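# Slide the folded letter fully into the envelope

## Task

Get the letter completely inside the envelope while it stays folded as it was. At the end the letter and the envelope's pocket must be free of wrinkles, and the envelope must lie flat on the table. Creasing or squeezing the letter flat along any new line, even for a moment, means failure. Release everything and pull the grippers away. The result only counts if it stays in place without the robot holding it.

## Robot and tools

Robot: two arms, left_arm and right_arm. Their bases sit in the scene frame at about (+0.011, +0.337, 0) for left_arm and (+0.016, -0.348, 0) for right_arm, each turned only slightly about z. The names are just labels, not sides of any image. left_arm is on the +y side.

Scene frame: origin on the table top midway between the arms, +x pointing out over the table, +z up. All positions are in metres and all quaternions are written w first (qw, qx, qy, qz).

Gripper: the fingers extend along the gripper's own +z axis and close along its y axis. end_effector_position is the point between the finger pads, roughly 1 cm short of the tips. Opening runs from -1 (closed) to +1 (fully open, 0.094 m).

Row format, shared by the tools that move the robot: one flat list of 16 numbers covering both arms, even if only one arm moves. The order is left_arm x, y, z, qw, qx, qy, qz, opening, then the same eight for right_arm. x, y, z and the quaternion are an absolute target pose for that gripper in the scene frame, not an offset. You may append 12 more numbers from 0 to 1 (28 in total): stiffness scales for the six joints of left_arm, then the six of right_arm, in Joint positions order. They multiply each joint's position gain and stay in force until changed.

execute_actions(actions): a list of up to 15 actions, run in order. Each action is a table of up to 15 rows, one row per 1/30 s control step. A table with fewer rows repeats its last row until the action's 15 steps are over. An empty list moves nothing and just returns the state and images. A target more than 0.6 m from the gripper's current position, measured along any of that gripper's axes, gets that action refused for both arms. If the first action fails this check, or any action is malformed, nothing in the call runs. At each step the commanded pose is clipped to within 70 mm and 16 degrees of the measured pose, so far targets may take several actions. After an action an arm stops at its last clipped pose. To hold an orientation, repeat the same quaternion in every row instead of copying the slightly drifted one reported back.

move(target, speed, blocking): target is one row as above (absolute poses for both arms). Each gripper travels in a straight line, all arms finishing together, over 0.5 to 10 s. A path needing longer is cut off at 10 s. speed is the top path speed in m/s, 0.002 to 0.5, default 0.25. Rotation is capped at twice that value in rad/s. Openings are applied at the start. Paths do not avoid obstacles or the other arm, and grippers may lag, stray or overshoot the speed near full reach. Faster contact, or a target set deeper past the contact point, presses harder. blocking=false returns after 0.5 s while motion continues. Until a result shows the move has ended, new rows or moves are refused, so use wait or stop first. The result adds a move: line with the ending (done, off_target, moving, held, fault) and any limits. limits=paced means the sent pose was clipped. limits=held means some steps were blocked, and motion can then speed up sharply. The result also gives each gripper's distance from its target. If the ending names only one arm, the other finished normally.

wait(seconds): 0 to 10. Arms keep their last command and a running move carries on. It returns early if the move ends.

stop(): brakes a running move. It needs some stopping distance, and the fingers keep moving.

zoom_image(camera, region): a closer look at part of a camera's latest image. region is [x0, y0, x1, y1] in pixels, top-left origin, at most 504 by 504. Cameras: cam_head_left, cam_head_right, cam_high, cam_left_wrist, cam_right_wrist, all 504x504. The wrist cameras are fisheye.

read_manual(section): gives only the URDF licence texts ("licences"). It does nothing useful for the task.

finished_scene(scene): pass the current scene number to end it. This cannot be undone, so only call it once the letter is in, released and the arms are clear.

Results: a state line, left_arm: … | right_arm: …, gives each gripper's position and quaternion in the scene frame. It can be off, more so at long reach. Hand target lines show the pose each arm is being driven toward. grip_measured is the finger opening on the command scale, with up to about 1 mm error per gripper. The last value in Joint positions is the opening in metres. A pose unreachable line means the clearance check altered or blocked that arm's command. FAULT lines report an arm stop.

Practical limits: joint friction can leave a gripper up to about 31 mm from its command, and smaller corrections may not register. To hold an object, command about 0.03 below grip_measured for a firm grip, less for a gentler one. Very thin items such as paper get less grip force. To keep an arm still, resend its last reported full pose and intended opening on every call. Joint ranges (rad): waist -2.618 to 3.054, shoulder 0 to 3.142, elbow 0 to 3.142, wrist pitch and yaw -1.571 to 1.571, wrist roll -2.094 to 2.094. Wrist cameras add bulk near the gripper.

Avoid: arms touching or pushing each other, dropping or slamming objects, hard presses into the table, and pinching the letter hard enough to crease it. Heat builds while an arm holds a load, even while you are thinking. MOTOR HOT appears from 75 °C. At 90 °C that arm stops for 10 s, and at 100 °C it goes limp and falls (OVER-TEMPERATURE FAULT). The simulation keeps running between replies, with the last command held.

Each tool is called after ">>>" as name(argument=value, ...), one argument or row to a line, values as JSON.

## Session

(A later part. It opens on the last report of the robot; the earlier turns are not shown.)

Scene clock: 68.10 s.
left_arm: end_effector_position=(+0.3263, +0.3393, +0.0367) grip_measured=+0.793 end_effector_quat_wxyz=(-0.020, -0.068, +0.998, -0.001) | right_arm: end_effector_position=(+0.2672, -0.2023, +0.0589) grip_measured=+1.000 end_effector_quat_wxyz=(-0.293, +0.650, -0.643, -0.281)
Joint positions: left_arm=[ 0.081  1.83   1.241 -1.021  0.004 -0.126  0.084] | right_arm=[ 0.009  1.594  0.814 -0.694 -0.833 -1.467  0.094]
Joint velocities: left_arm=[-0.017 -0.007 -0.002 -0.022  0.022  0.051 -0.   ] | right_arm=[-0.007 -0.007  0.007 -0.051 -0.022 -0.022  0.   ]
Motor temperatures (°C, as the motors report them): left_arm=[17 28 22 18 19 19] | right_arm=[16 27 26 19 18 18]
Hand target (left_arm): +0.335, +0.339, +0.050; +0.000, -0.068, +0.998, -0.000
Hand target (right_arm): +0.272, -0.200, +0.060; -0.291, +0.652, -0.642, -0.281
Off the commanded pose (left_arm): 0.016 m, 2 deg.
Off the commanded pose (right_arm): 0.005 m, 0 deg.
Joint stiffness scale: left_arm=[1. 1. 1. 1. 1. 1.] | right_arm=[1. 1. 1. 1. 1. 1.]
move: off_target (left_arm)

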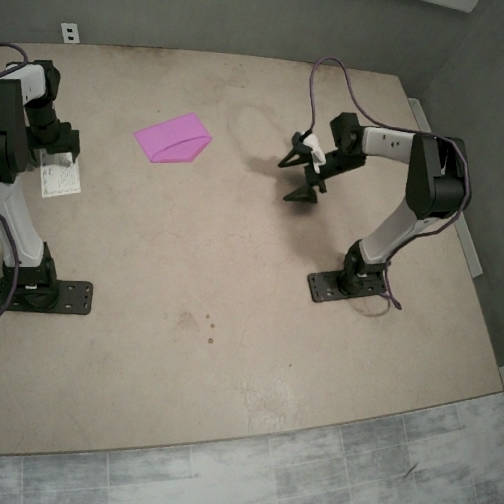

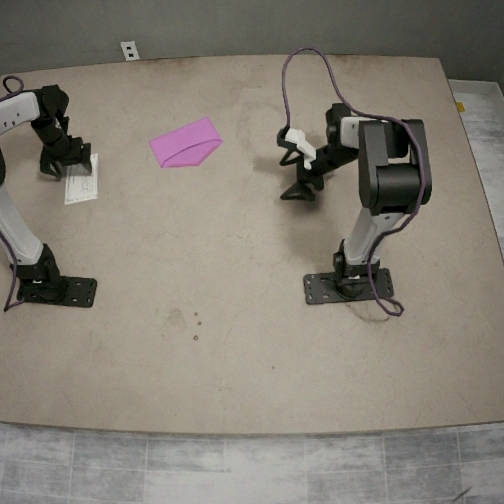

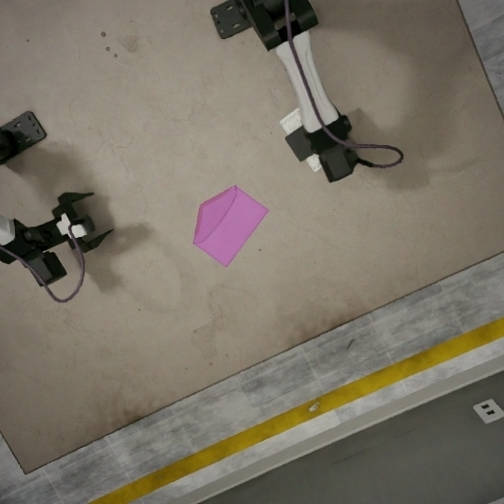

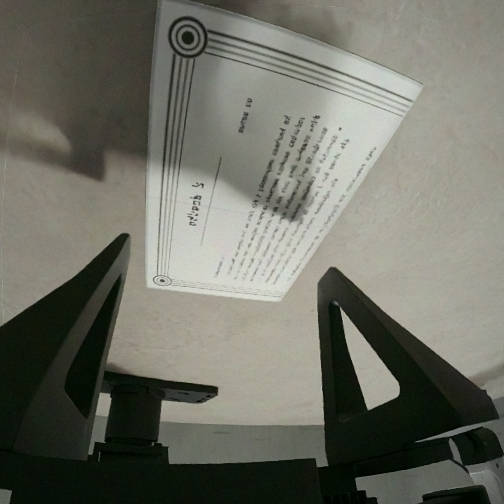

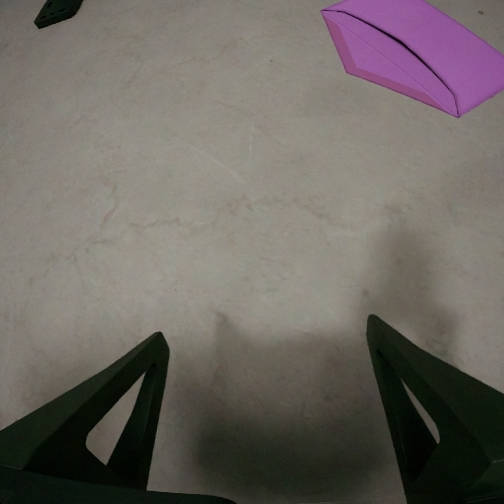

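>>> execute_actions(
  actions=[
    [[0.322,0.334,0.022,-0.01,-0.065,0.997,0,1,0.272,-0.2,0.06,0.29,-0.65,0.64,0.28,1]],
    [[0.32,0.332,0.008,-0.01,-0.065,0.997,0,1,0.272,-0.2,0.06,0.29,-0.65,0.64,0.28,1]],
    [[0.32,0.331,-0.003,-0.01,-0.065,0.997,0,1,0.272,-0.2,0.06,0.29,-0.65,0.64,0.28,1]],
    [[0.32,0.331,-0.012,-0.015,-0.065,0.997,0,1,0.272,-0.2,0.06,0.29,-0.65,0.64,0.28,1]],
    [[0.32,0.327,-0.012,-0.015,-0.065,0.997,0,1,0.272,-0.2,0.06,0.29,-0.65,0.64,0.28,1]],
    [[0.32,0.327,-0.012,-0.015,-0.065,0.997,0,0.91,0.272,-0.2,0.06,0.29,-0.65,0.64,0.28,1]],
    [[0.32,0.327,-0.012,-0.015,-0.065,0.997,0,0.83,0.272,-0.2,0.06,0.29,-0.65,0.64,0.28,1]],
  ],
)

Scene clock: 91.00 s.
left_arm: end_effector_position=(+0.3293, +0.3315, +0.0094) grip_measured=+0.833 end_effector_quat_wxyz=(+0.007, -0.068, +0.998, -0.003) | right_arm: end_effector_position=(+0.2672, -0.2023, +0.0589) grip_measured=+1.000 end_effector_quat_wxyz=(-0.293, +0.650, -0.643, -0.281)
Joint positions: left_arm=[ 0.056  1.835  1.13  -0.851  0.004 -0.152  0.086] | right_arm=[ 0.009  1.594  0.814 -0.694 -0.833 -1.467  0.094]
Joint velocities: left_arm=[ 0.002 -0.012 -0.002 -0.007  0.022 -0.022  0.   ] | right_arm=[-0.002 -0.012 -0.007 -0.037  0.051 -0.007  0.   ]
Motor temperatures (°C, as the motors report them): left_arm=[17 30 24 18 19 19] | right_arm=[16 27 28 19 18 18]
Hand target (left_arm): +0.319, +0.327, -0.010; -0.015, -0.065, +0.998, -0.000
Hand target (right_arm): +0.272, -0.200, +0.060; -0.291, +0.652, -0.642, -0.281
Off the commanded pose (left_arm): 0.024 m, 3 deg.
Off the commanded pose (right_arm): 0.005 m, 0 deg.
Joint stiffness scale: left_arm=[1. 1. 1. 1. 1. 1.] | right_arm=[1. 1. 1. 1. 1. 1.]

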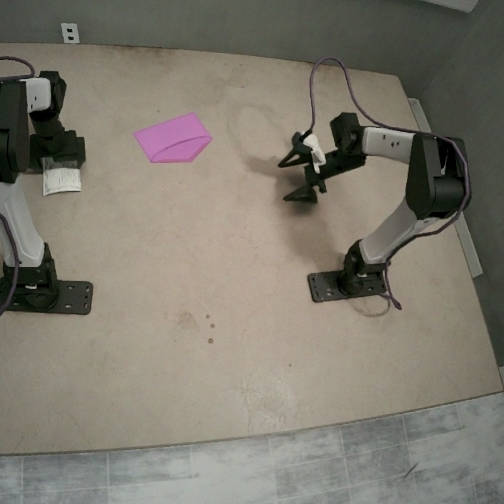

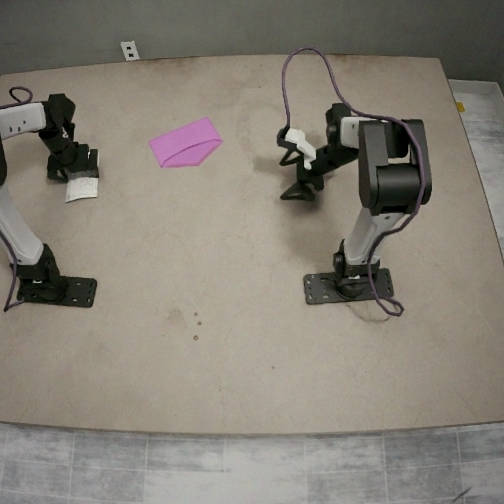

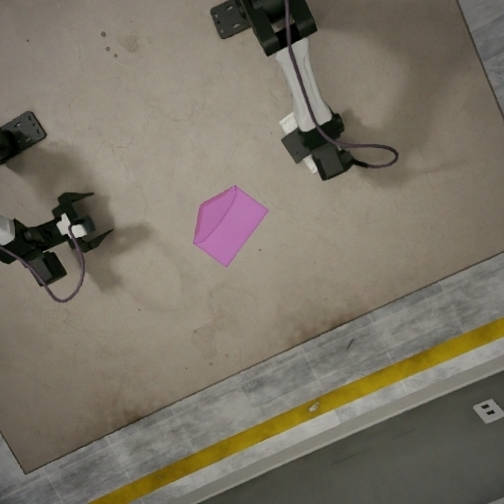

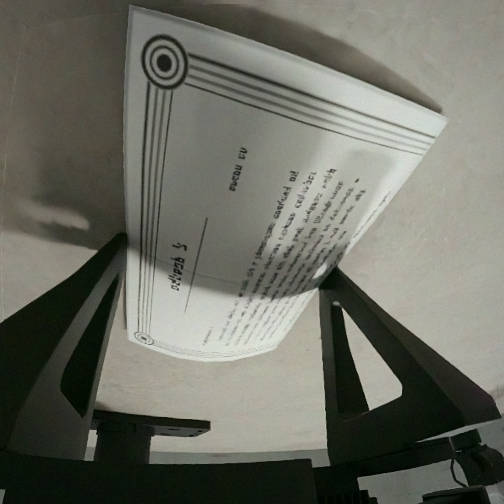

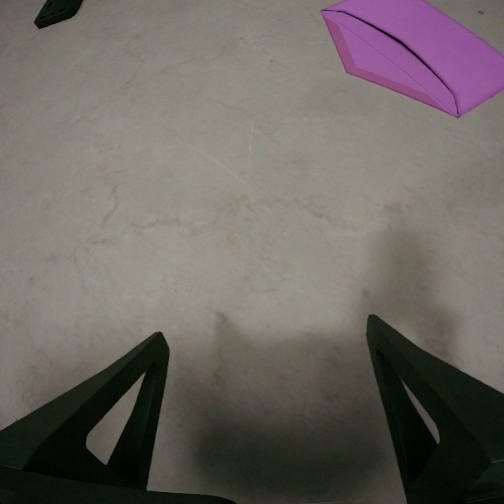

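>>> move(
  target=[0.23,0.145,-0.014,-0.016,-0.537,0.843,0.025,0.83,0.17,-0.03,0.05,0.108,0.187,0.845,0.489,-0.5],
  speed=0.12,
)

Scene clock: 107.17 s.
left_arm: end_effector_position=(+0.2463, +0.1580, +0.0084) grip_measured=+0.832 end_effector_quat_wxyz=(+0.019, -0.538, +0.843, +0.011) | right_arm: end_effector_position=(+0.1653, -0.0383, +0.0446) grip_measured=-0.498 end_effector_quat_wxyz=(+0.108, +0.184, +0.852, +0.478)
Joint positions: left_arm=[-0.604  1.779  1.054 -0.855 -0.042 -1.812  0.086] | right_arm=[ 1.048  1.43   0.26   0.623 -0.022  1.548  0.024]
Joint velocities: left_arm=[ 0.007 -0.007  0.007 -0.022 -0.022 -0.066  0.   ] | right_arm=[-0.002 -0.022 -0.007  0.022 -0.022  0.066 -0.   ]
Motor temperatures (°C, as the motors report them): left_arm=[17 28 23 18 19 19] | right_arm=[16 27 27 21 18 18]
Hand target (left_arm): +0.231, +0.149, -0.012; -0.016, -0.538, +0.843, +0.027
Hand target (right_arm): +0.167, -0.032, +0.049; +0.109, +0.184, +0.849, +0.483
Off the commanded pose (left_arm): 0.031 m, 4 deg.
Off the commanded pose (right_arm): 0.011 m, 2 deg.
Joint stiffness scale: left_arm=[1. 1. 1. 1. 1. 1.] | right_arm=[1. 1. 1. 1. 1. 1.]
move: off_target (left_arm, right_arm)

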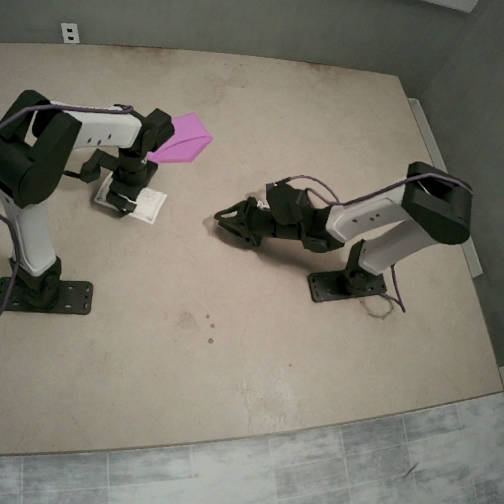

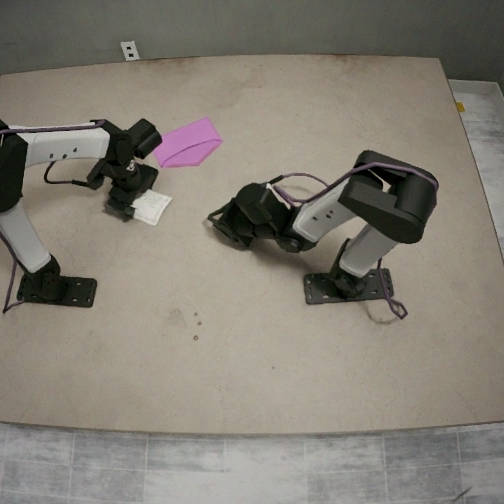

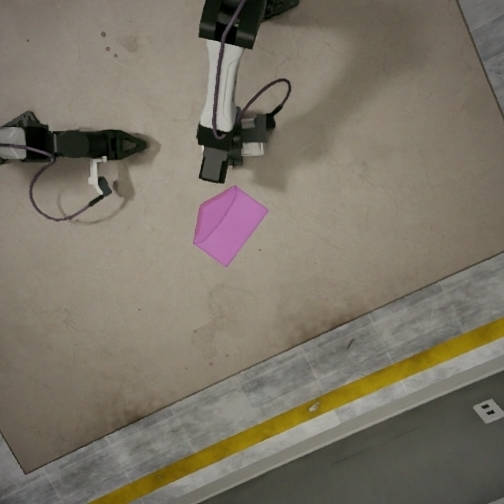

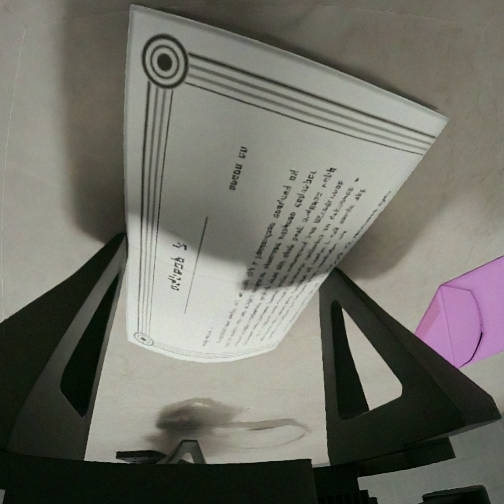

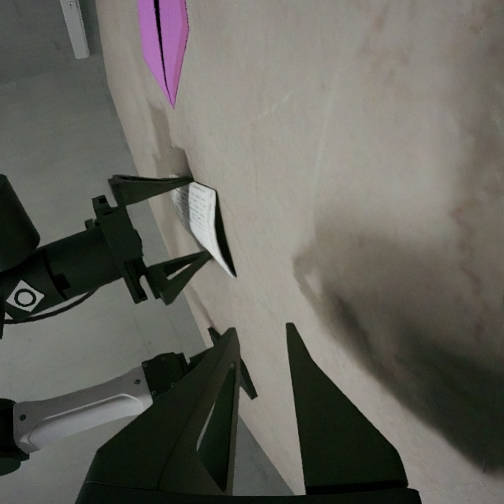

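>>> execute_actions(
  actions=[],
)

>>> execute_actions(
  actions=[
    [[0.23,0.145,-0.014,-0.016,-0.537,0.843,0.025,0.76,0.17,-0.03,0.04,0.108,0.187,0.845,0.489,-0.5]],
    [[0.23,0.145,-0.014,-0.016,-0.537,0.843,0.025,0.69,0.18,-0.01,0.035,0.108,0.187,0.845,0.489,-0.5]],
    [[0.23,0.145,-0.014,-0.016,-0.537,0.843,0.025,0.63,0.19,0.02,0.03,0.108,0.187,0.845,0.489,-0.5]],
  ],
)

Scene clock: 132.40 s.
left_arm: end_effector_position=(+0.2463, +0.1580, +0.0084) grip_measured=+0.832 end_effector_quat_wxyz=(+0.019, -0.538, +0.843, +0.011) | right_arm: end_effector_position=(+0.1656, -0.0384, +0.0446) grip_measured=-0.498 end_effector_quat_wxyz=(+0.108, +0.185, +0.852, +0.477)
Joint positions: left_arm=[-0.604  1.779  1.054 -0.855 -0.042 -1.812  0.086] | right_arm=[ 1.048  1.43   0.26   0.623 -0.02   1.551  0.024]
Joint velocities: left_arm=[-0.002 -0.002 -0.007  0.037 -0.007  0.037 -0.001] | right_arm=[-0.017 -0.007 -0.002  0.007 -0.154 -0.022 -0.   ]
Motor temperatures (°C, as the motors report them): left_arm=[17 25 23 18 19 19] | right_arm=[16 26 27 26 18 18]
Hand target (left_arm): +0.232, +0.149, -0.012; -0.016, -0.538, +0.842, +0.027
Hand target (right_arm): +0.167, -0.032, +0.049; +0.109, +0.184, +0.849, +0.483
Off the commanded pose (left_arm): 0.031 m, 4 deg.
Off the commanded pose (right_arm): 0.011 m, 2 deg.
Joint stiffness scale: left_arm=[1. 1. 1. 1. 1. 1.] | right_arm=[1. 1. 1. 1. 1. 1.]

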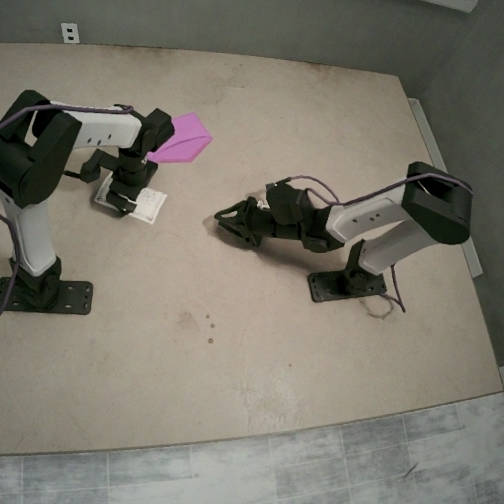

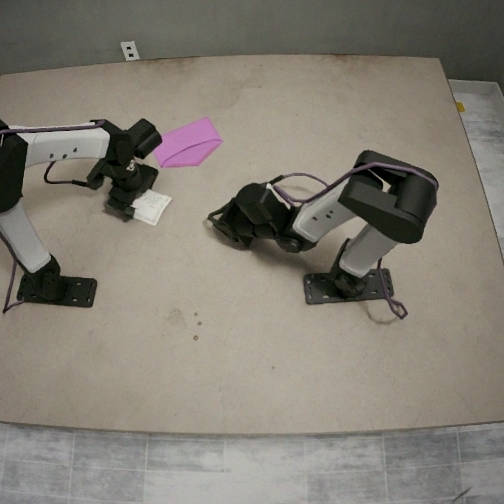

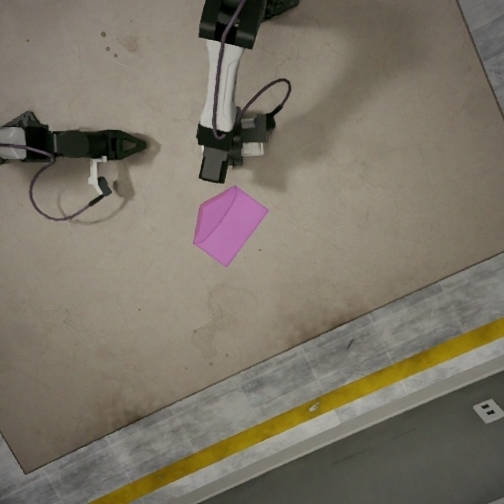

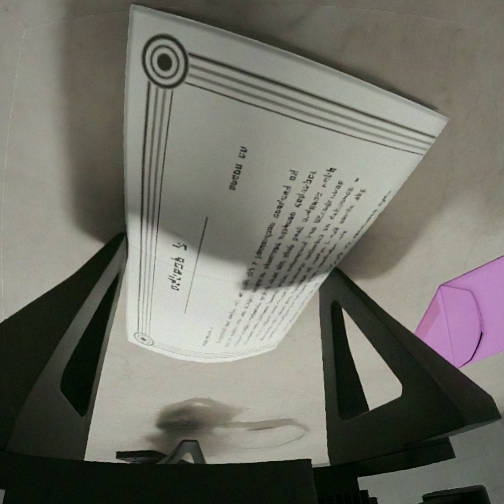

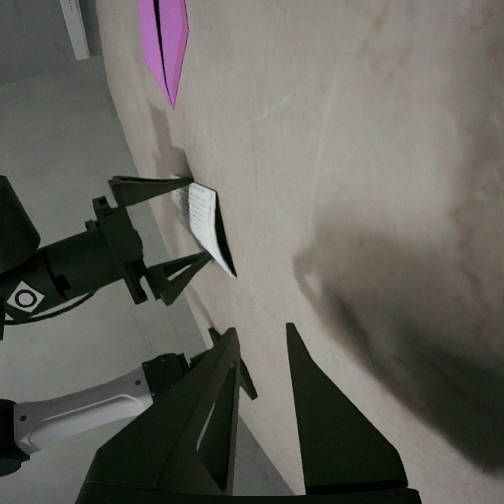

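Scene clock: 133.90 s.
left_arm: end_effector_position=(+0.2436, +0.1549, +0.0084) grip_measured=+0.633 end_effector_quat_wxyz=(+0.017, -0.541, +0.841, +0.011) | right_arm: end_effector_position=(+0.1883, +0.0127, +0.0270) grip_measured=-0.498 end_effector_quat_wxyz=(+0.107, +0.187, +0.849, +0.483)
Joint positions: left_arm=[-0.616  1.779  1.054 -0.855 -0.039 -1.832  0.077] | right_arm=[ 1.056  1.747  0.44   0.771 -0.015  1.562  0.024]
Joint velocities: left_arm=[-0.012  0.012 -0.022  0.007 -0.007  0.066 -0.   ] | right_arm=[ 0.002  0.002  0.002 -0.095  0.022  0.051 -0.   ]
Motor temperatures (°C, as the motors report them): left_arm=[17 25 23 18 19 19] | right_arm=[16 26 27 26 18 18]
Hand target (left_arm): +0.229, +0.147, -0.012; -0.016, -0.538, +0.843, +0.025
Hand target (right_arm): +0.189, +0.020, +0.030; +0.108, +0.187, +0.845, +0.489
Off the commanded pose (left_arm): 0.028 m, 4 deg.
Off the commanded pose (right_arm): 0.008 m, 1 deg.
Joint stiffness scale: left_arm=[1. 1. 1. 1. 1. 1.] | right_arm=[1. 1. 1. 1. 1. 1.]

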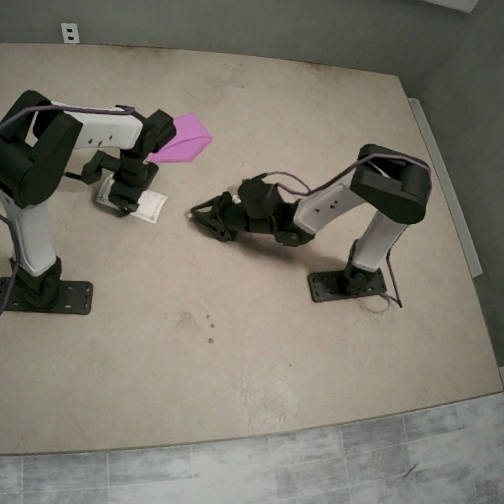

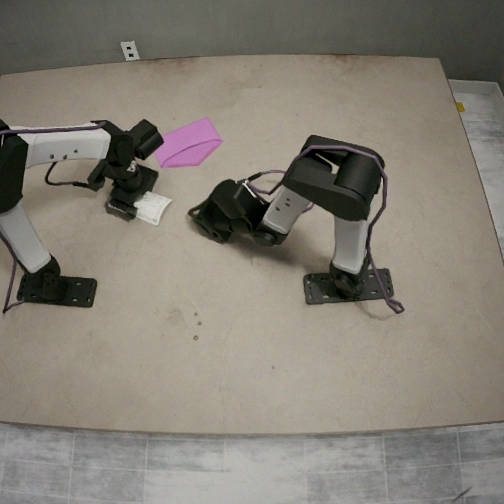

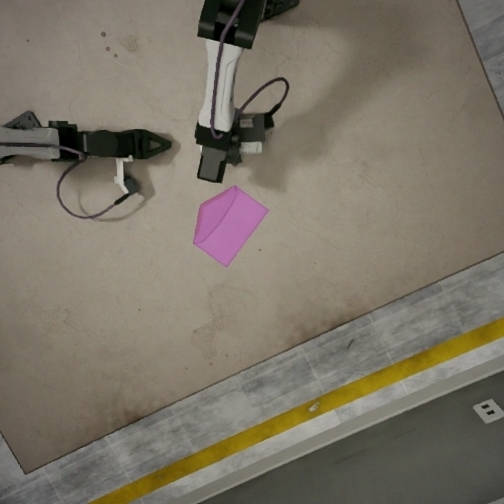

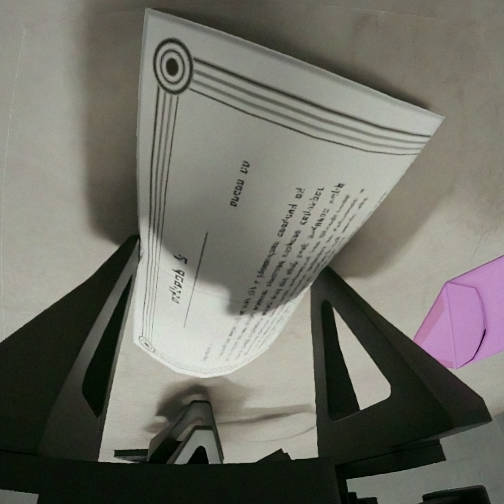

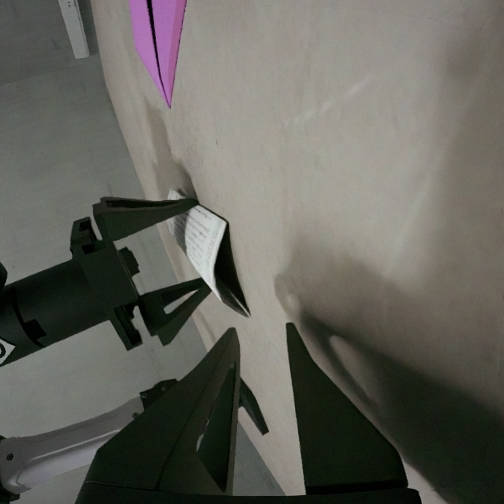

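>>> execute_actions(
  actions=[
    [[0.23,0.145,-0.014,-0.016,-0.537,0.843,0.025,0.63,0.197,0.045,0.027,0.108,0.187,0.845,0.489,-0.4]],
    [[0.23,0.145,-0.014,-0.016,-0.537,0.843,0.025,0.63,0.203,0.065,0.026,0.108,0.187,0.845,0.489,-0.4]],
    [[0.23,0.145,-0.014,-0.016,-0.537,0.843,0.025,0.63,0.21,0.082,0.026,0.108,0.187,0.845,0.489,-0.4]],
  ],
)

Scene clock: 140.57 s.
left_arm: end_effector_position=(+0.2436, +0.1549, +0.0084) grip_measured=+0.633 end_effector_quat_wxyz=(+0.017, -0.541, +0.841, +0.011) | right_arm: end_effector_position=(+0.2107, +0.0763, +0.0279) grip_measured=-0.401 end_effector_quat_wxyz=(+0.109, +0.187, +0.844, +0.491)
Joint positions: left_arm=[-0.616  1.779  1.054 -0.855 -0.039 -1.832  0.077] | right_arm=[1.08  1.936 0.706 0.715 0.007 1.575 0.028]
Joint velocities: left_arm=[-0.007 -0.017  0.007 -0.007 -0.007 -0.168 -0.   ] | right_arm=[-0.007 -0.002 -0.007  0.051 -0.007  0.022  0.001]
Motor temperatures (°C, as the motors report them): left_arm=[17 25 23 18 19 19] | right_arm=[16 27 27 26 18 18]
Hand target (left_arm): +0.229, +0.147, -0.012; -0.016, -0.538, +0.843, +0.025
Hand target (right_arm): +0.209, +0.082, +0.026; +0.108, +0.187, +0.845, +0.489
Off the commanded pose (left_arm): 0.028 m, 4 deg.
Off the commanded pose (right_arm): 0.006 m, 0 deg.
Joint stiffness scale: left_arm=[1. 1. 1. 1. 1. 1.] | right_arm=[1. 1. 1. 1. 1. 1.]

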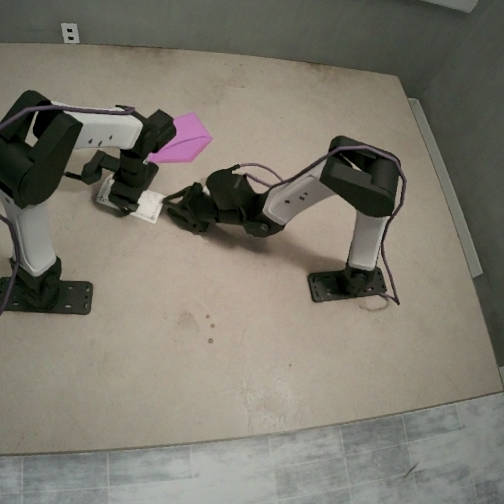

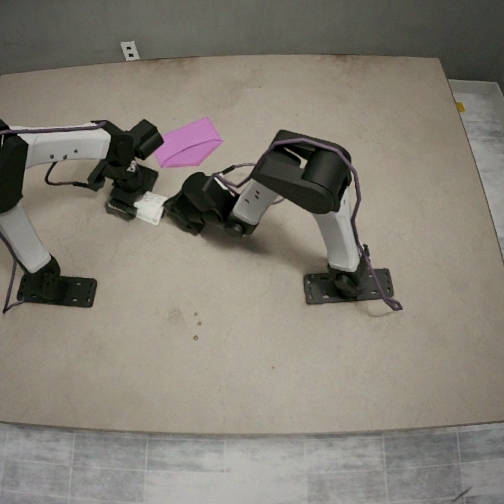

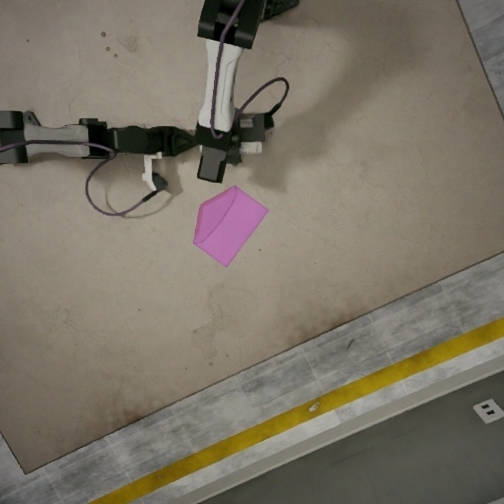

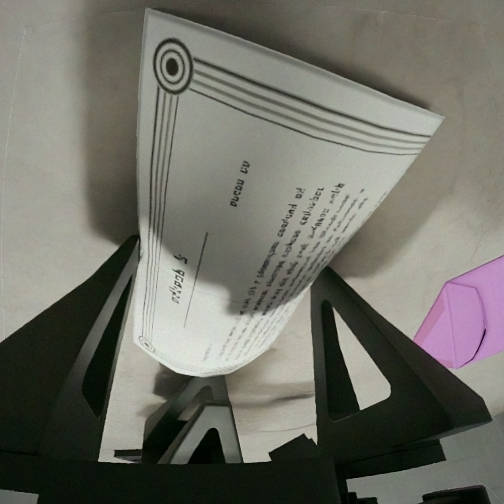

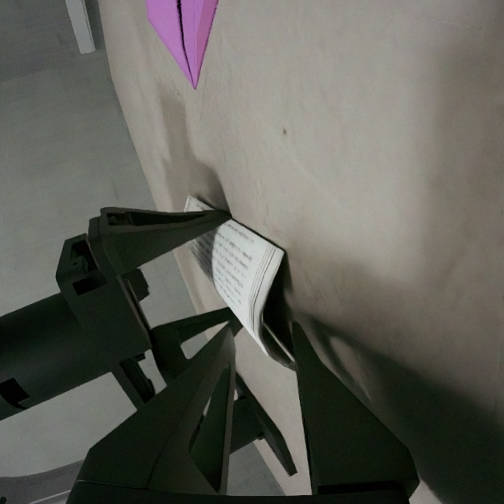

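>>> execute_actions(
  actions=[
    [[0.23,0.145,-0.014,-0.016,-0.537,0.843,0.025,0.63,0.213,0.092,0.021,0.108,0.187,0.845,0.489,-0.4]],
    [[0.23,0.145,-0.014,-0.016,-0.537,0.843,0.025,0.63,0.217,0.102,0.021,0.108,0.187,0.845,0.489,-0.4]],
    [[0.23,0.145,-0.014,-0.016,-0.537,0.843,0.025,0.63,0.221,0.11,0.021,0.108,0.187,0.845,0.489,-0.4]],
  ],
)

>>> zoom_image(
  camera="cam_right_wrist",
  region=[180,200,420,440],
)

Scene clock: 147.10 s.
left_arm: end_effector_position=(+0.2436, +0.1549, +0.0084) grip_measured=+0.633 end_effector_quat_wxyz=(+0.017, -0.541, +0.841, +0.011) | right_arm: end_effector_position=(+0.2217, +0.1040, +0.0225) grip_measured=-0.401 end_effector_quat_wxyz=(+0.109, +0.187, +0.844, +0.490)
Joint positions: left_arm=[-0.616  1.779  1.054 -0.855 -0.039 -1.832  0.077] | right_arm=[1.085 2.03  0.835 0.677 0.012 1.578 0.028]
Joint velocities: left_arm=[ 0.007  0.007  0.002 -0.022  0.022  0.037  0.   ] | right_arm=[ 0.007 -0.012  0.017  0.037 -0.051 -0.066  0.   ]
Motor temperatures (°C, as the motors report them): left_arm=[17 24 23 18 19 19] | right_arm=[16 28 28 26 18 18]
Hand target (left_arm): +0.229, +0.147, -0.012; -0.016, -0.538, +0.843, +0.025
Hand target (right_arm): +0.221, +0.110, +0.021; +0.108, +0.187, +0.845, +0.489
Off the commanded pose (left_arm): 0.028 m, 4 deg.
Off the commanded pose (right_arm): 0.006 m, 0 deg.
Joint stiffness scale: left_arm=[1. 1. 1. 1. 1. 1.] | right_arm=[1. 1. 1. 1. 1. 1.]

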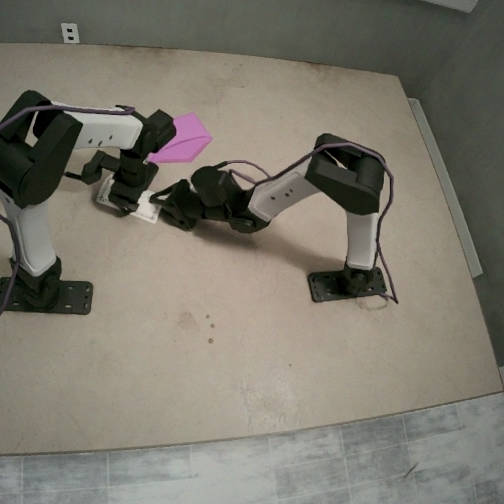

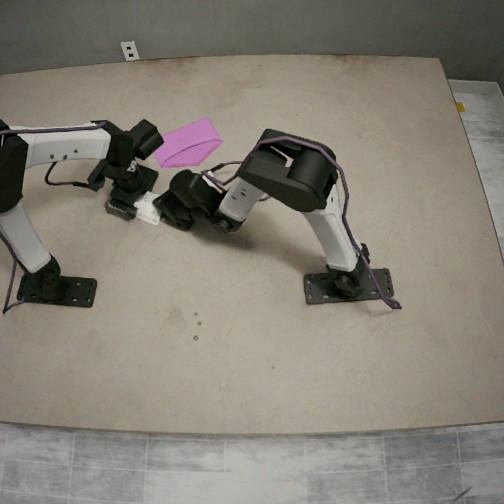

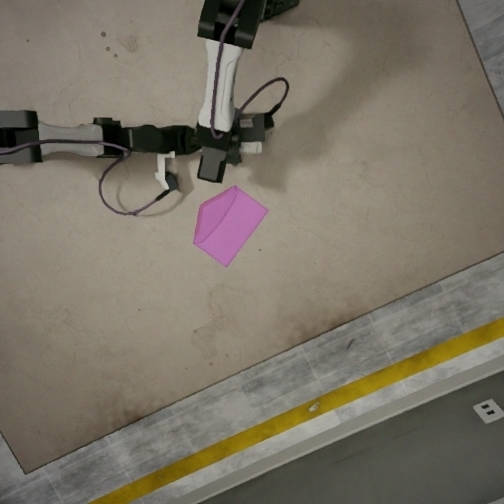

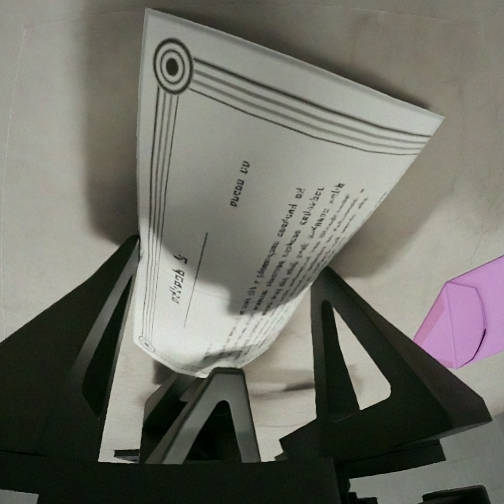

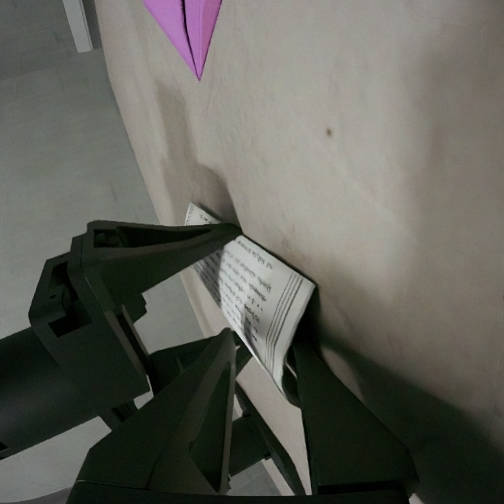

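Region (180, 200, 420, 440) of cam_right_wrist's 504x504 image, scaled by 2.100, with more detail than that image has.

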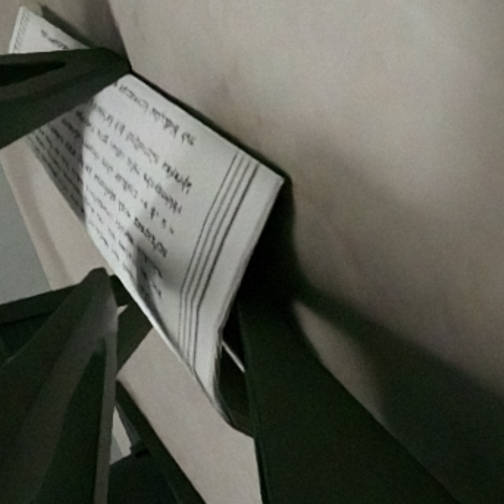

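Under. Release left.

>>> execute_actions(
  actions=[
    [[0.23,0.145,-0.014,-0.016,-0.537,0.843,0.025,0.75,0.224,0.117,0.021,0.108,0.187,0.845,0.489,-0.4]],
    [[0.23,0.145,-0.01,-0.016,-0.537,0.843,0.025,0.87,0.224,0.117,0.021,0.108,0.187,0.845,0.489,-0.4]],
    [[0.24,0.152,0.0,0,-0.537,0.843,0.01,1,0.224,0.117,0.021,0.108,0.187,0.845,0.489,-0.4]],
    [[0.25,0.175,0.05,0,-0.537,0.843,0,1,0.224,0.117,0.021,0.108,0.187,0.845,0.489,-0.4]],
    [[0.26,0.22,0.08,0,-0.45,0.89,0,1,0.224,0.117,0.021,0.108,0.187,0.845,0.489,-0.55]],
    [[0.27,0.27,0.09,0,-0.3,0.95,0,1,0.224,0.117,0.021,0.108,0.187,0.845,0.489,-0.7]],
    [[0.27,0.31,0.1,0,-0.15,0.99,0,1,0.224,0.117,0.025,0.108,0.187,0.845,0.489,-0.82]],
  ],
)

Scene clock: 160.37 s.
left_arm: end_effector_position=(+0.2603, +0.3096, +0.0872) grip_measured=+1.000 end_effector_quat_wxyz=(-0.016, -0.159, +0.987, +0.013) | right_arm: end_effector_position=(+0.2240, +0.1091, +0.0192) grip_measured=-0.818 end_effector_quat_wxyz=(+0.107, +0.188, +0.848, +0.484)
Joint positions: left_arm=[-0.05   1.539  1.121 -1.191 -0.017 -0.442  0.094] | right_arm=[1.085 2.048 0.869 0.645 0.012 1.578 0.009]
Joint velocities: left_arm=[-0.002 -0.007 -0.027 -0.022 -0.037  0.198  0.   ] | right_arm=[ 0.002 -0.017  0.012 -0.022 -0.007 -0.037 -0.001]
Motor temperatures (°C, as the motors report them): left_arm=[17 24 23 18 19 19] | right_arm=[16 31 28 27 18 18]
Hand target (left_arm): +0.269, +0.310, +0.100; +0.001, -0.150, +0.989, +0.001
Hand target (right_arm): +0.224, +0.117, +0.025; +0.108, +0.187, +0.845, +0.489
Off the commanded pose (left_arm): 0.016 m, 3 deg.
Off the commanded pose (right_arm): 0.010 m, 1 deg.
Joint stiffness scale: left_arm=[1. 1. 1. 1. 1. 1.] | right_arm=[1. 1. 1. 1. 1. 1.]

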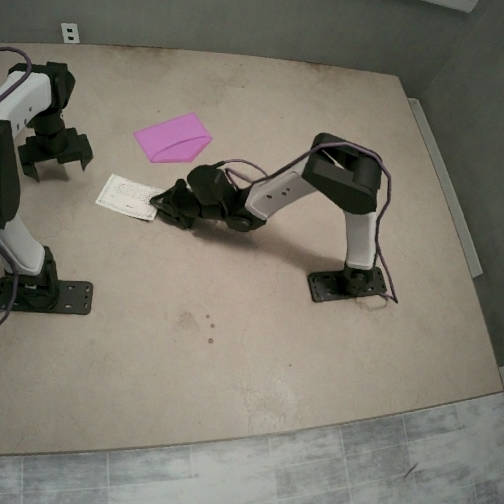

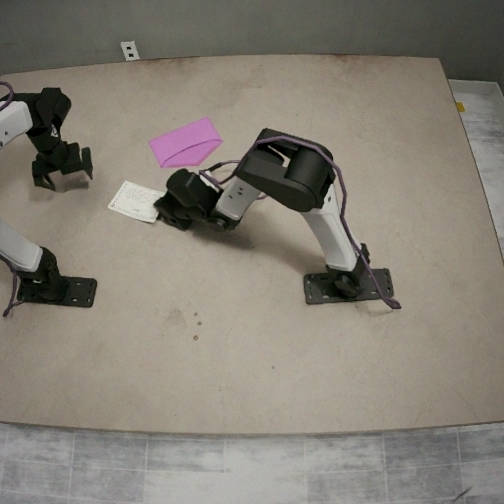

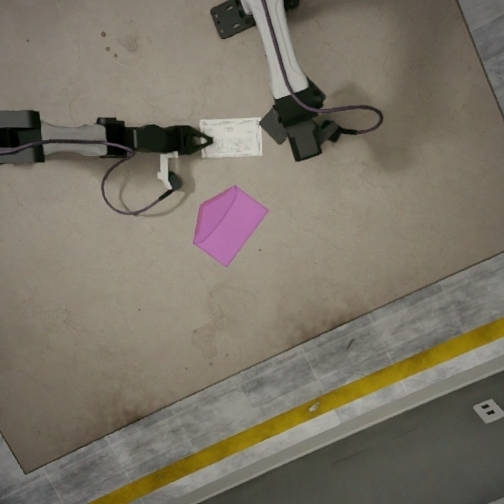

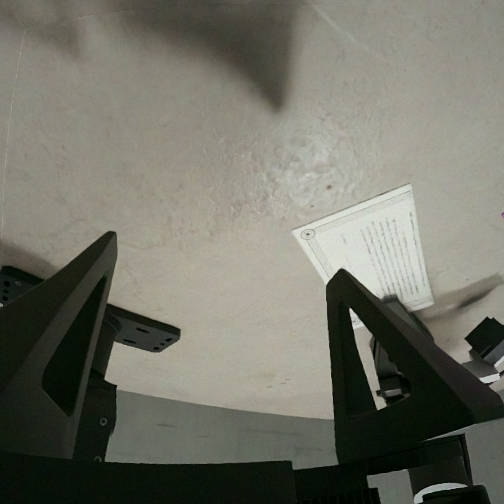

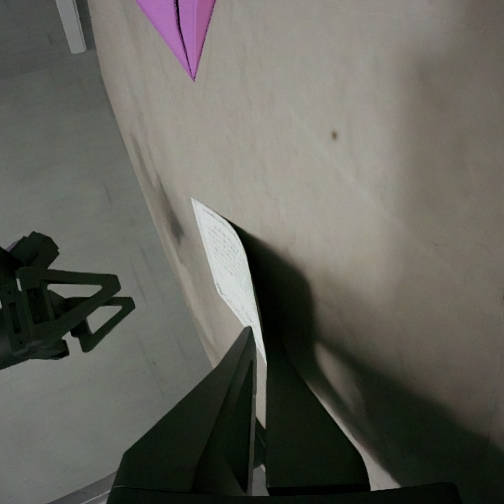

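>>> execute_actions(
  actions=[
    [[0.27,0.31,0.1,0,-0.15,0.99,0,1,0.225,0.119,0.04,0.108,0.187,0.845,0.489,-0.88]],
    [[0.27,0.31,0.1,0,-0.15,0.99,0,1,0.225,0.119,0.05,0.108,0.187,0.845,0.489,-0.94]],
    [[0.27,0.31,0.1,0,-0.15,0.99,0,1,0.225,0.119,0.055,0.108,0.187,0.845,0.489,-1]],
    [[0.27,0.31,0.1,0,-0.15,0.99,0,1,0.225,0.11,0.08,0.108,0.187,0.845,0.489,-1]],
    [[0.27,0.31,0.1,0,-0.15,0.99,0,1,0.225,0.10,0.11,0.108,0.187,0.845,0.489,-1]],
  ],
)

>>> move(
  target=[0.27,0.31,0.1,0,-0.15,0.99,0,1,0.36,-0.02,0.11,-0.112,-0.194,0.843,0.487,-1],
  speed=0.12,
)

Scene clock: 173.23 s.
left_arm: end_effector_position=(+0.2633, +0.3099, +0.0910) grip_measured=+1.000 end_effector_quat_wxyz=(-0.012, -0.147, +0.989, +0.010) | right_arm: end_effector_position=(+0.2208, +0.0991, +0.1053) grip_measured=-0.976 end_effector_quat_wxyz=(+0.106, +0.188, +0.845, +0.488)
Joint positions: left_arm=[-0.045  1.539  1.137 -1.197 -0.013 -0.412  0.094] | right_arm=[1.08  1.767 0.919 0.324 0.005 1.578 0.001]
Joint velocities: left_arm=[ 0.007 -0.002  0.007 -0.051 -0.007 -0.081  0.   ] | right_arm=[-0.007  0.002 -0.002 -0.081 -0.007 -0.037 -0.   ]
Motor temperatures (°C, as the motors report them): left_arm=[17 25 25 17 19 19] | right_arm=[16 34 28 27 18 18]
Hand target (left_arm): +0.270, +0.310, +0.100; +0.000, -0.150, +0.989, +0.000
Hand target (right_arm): +0.225, +0.100, +0.110; +0.108, +0.187, +0.845, +0.489
Off the commanded pose (left_arm): 0.011 m, 2 deg.
Off the commanded pose (right_arm): 0.006 m, 0 deg.
Joint stiffness scale: left_arm=[1. 1. 1. 1. 1. 1.] | right_arm=[1. 1. 1. 1. 1. 1.]

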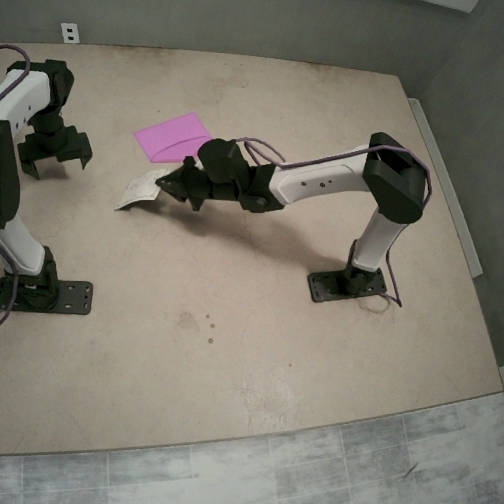

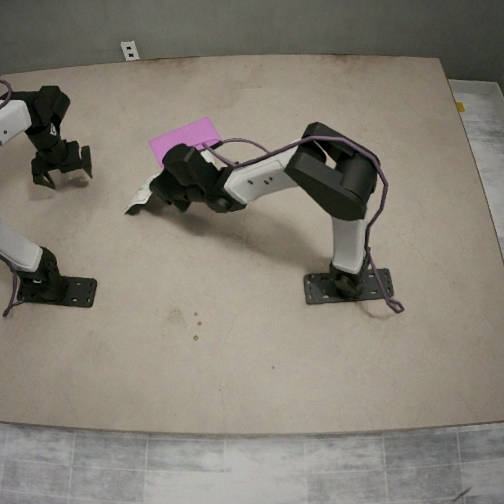

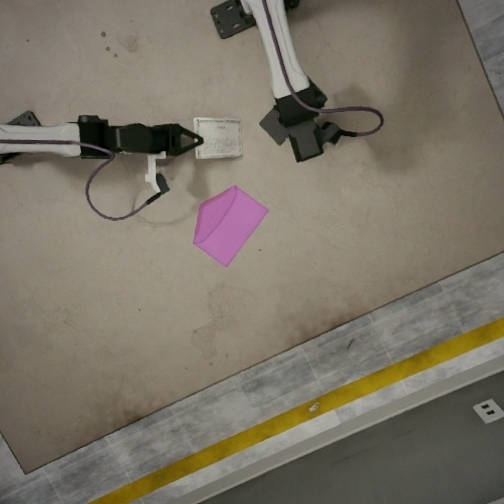

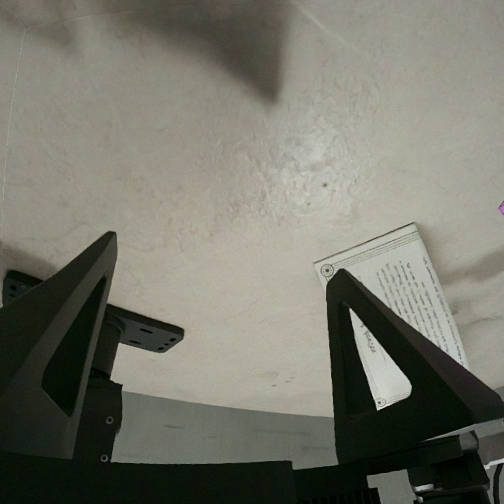

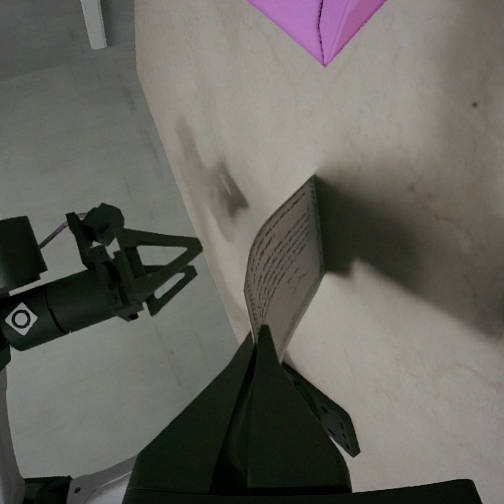

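Scene clock: 177.73 s.
left_arm: end_effector_position=(+0.2633, +0.3099, +0.0910) grip_measured=+1.000 end_effector_quat_wxyz=(-0.012, -0.147, +0.989, +0.010) | right_arm: end_effector_position=(+0.3579, -0.0180, +0.1115) grip_measured=-0.975 end_effector_quat_wxyz=(-0.112, -0.191, +0.842, +0.492)
Joint positions: left_arm=[-0.045  1.539  1.137 -1.197 -0.013 -0.412  0.094] | right_arm=[ 0.384  2.326  1.943 -1.187 -1.058  0.002  0.001]
Joint velocities: left_arm=[ 0.002 -0.012  0.002 -0.037 -0.022  0.007  0.   ] | right_arm=[ 0.002  0.002  0.002 -0.022 -0.007  0.022  0.   ]
Motor temperatures (°C, as the motors report them): left_arm=[17 25 25 17 19 19] | right_arm=[16 35 29 27 18 18]
Hand target (left_arm): +0.270, +0.310, +0.100; +0.000, -0.150, +0.989, +0.000
Hand target (right_arm): +0.362, -0.019, +0.111; -0.110, -0.191, +0.841, +0.494
Off the commanded pose (left_arm): 0.011 m, 2 deg.
Off the commanded pose (right_arm): 0.003 m, 1 deg.
Joint stiffness scale: left_arm=[1. 1. 1. 1. 1. 1.] | right_arm=[1. 1. 1. 1. 1. 1.]
move: off_target (left_arm)

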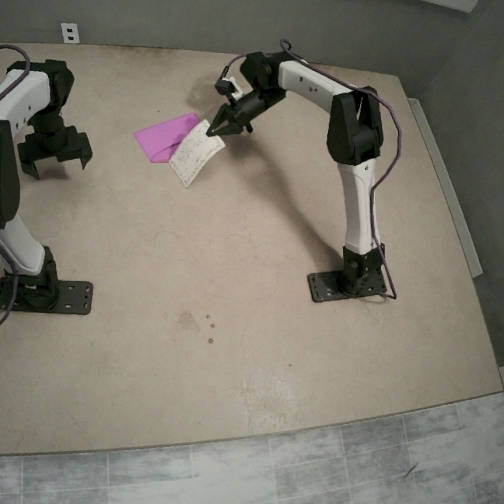

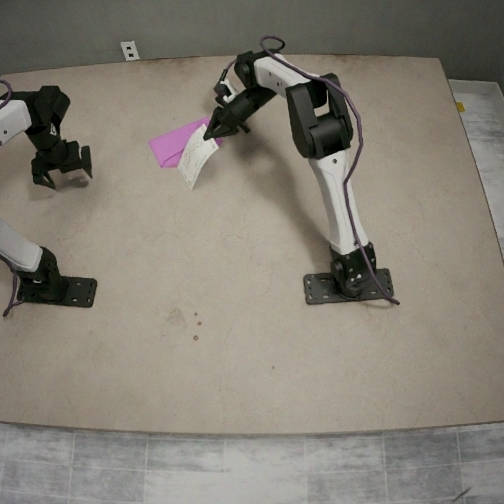

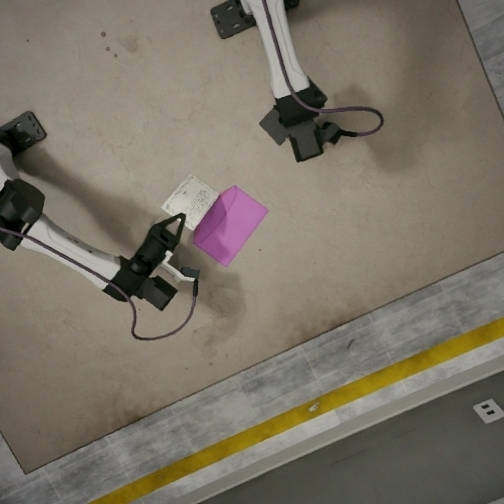

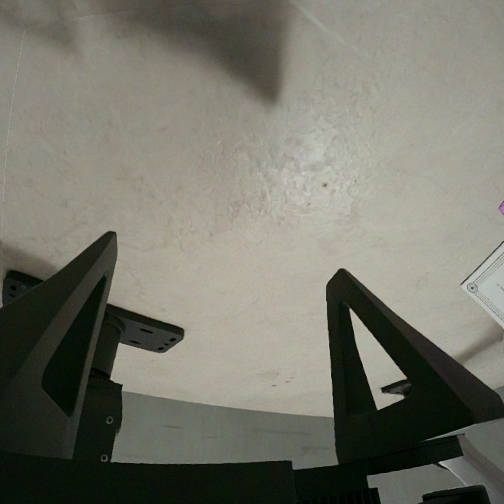

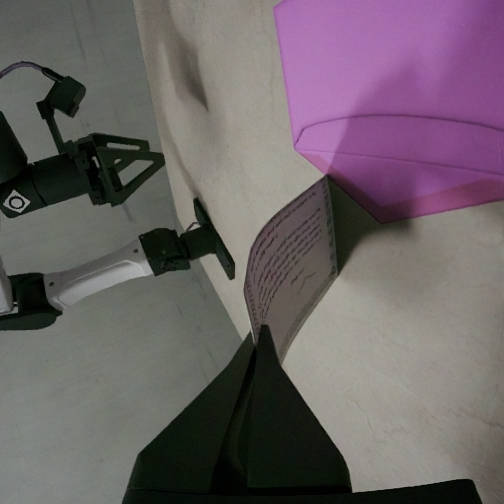

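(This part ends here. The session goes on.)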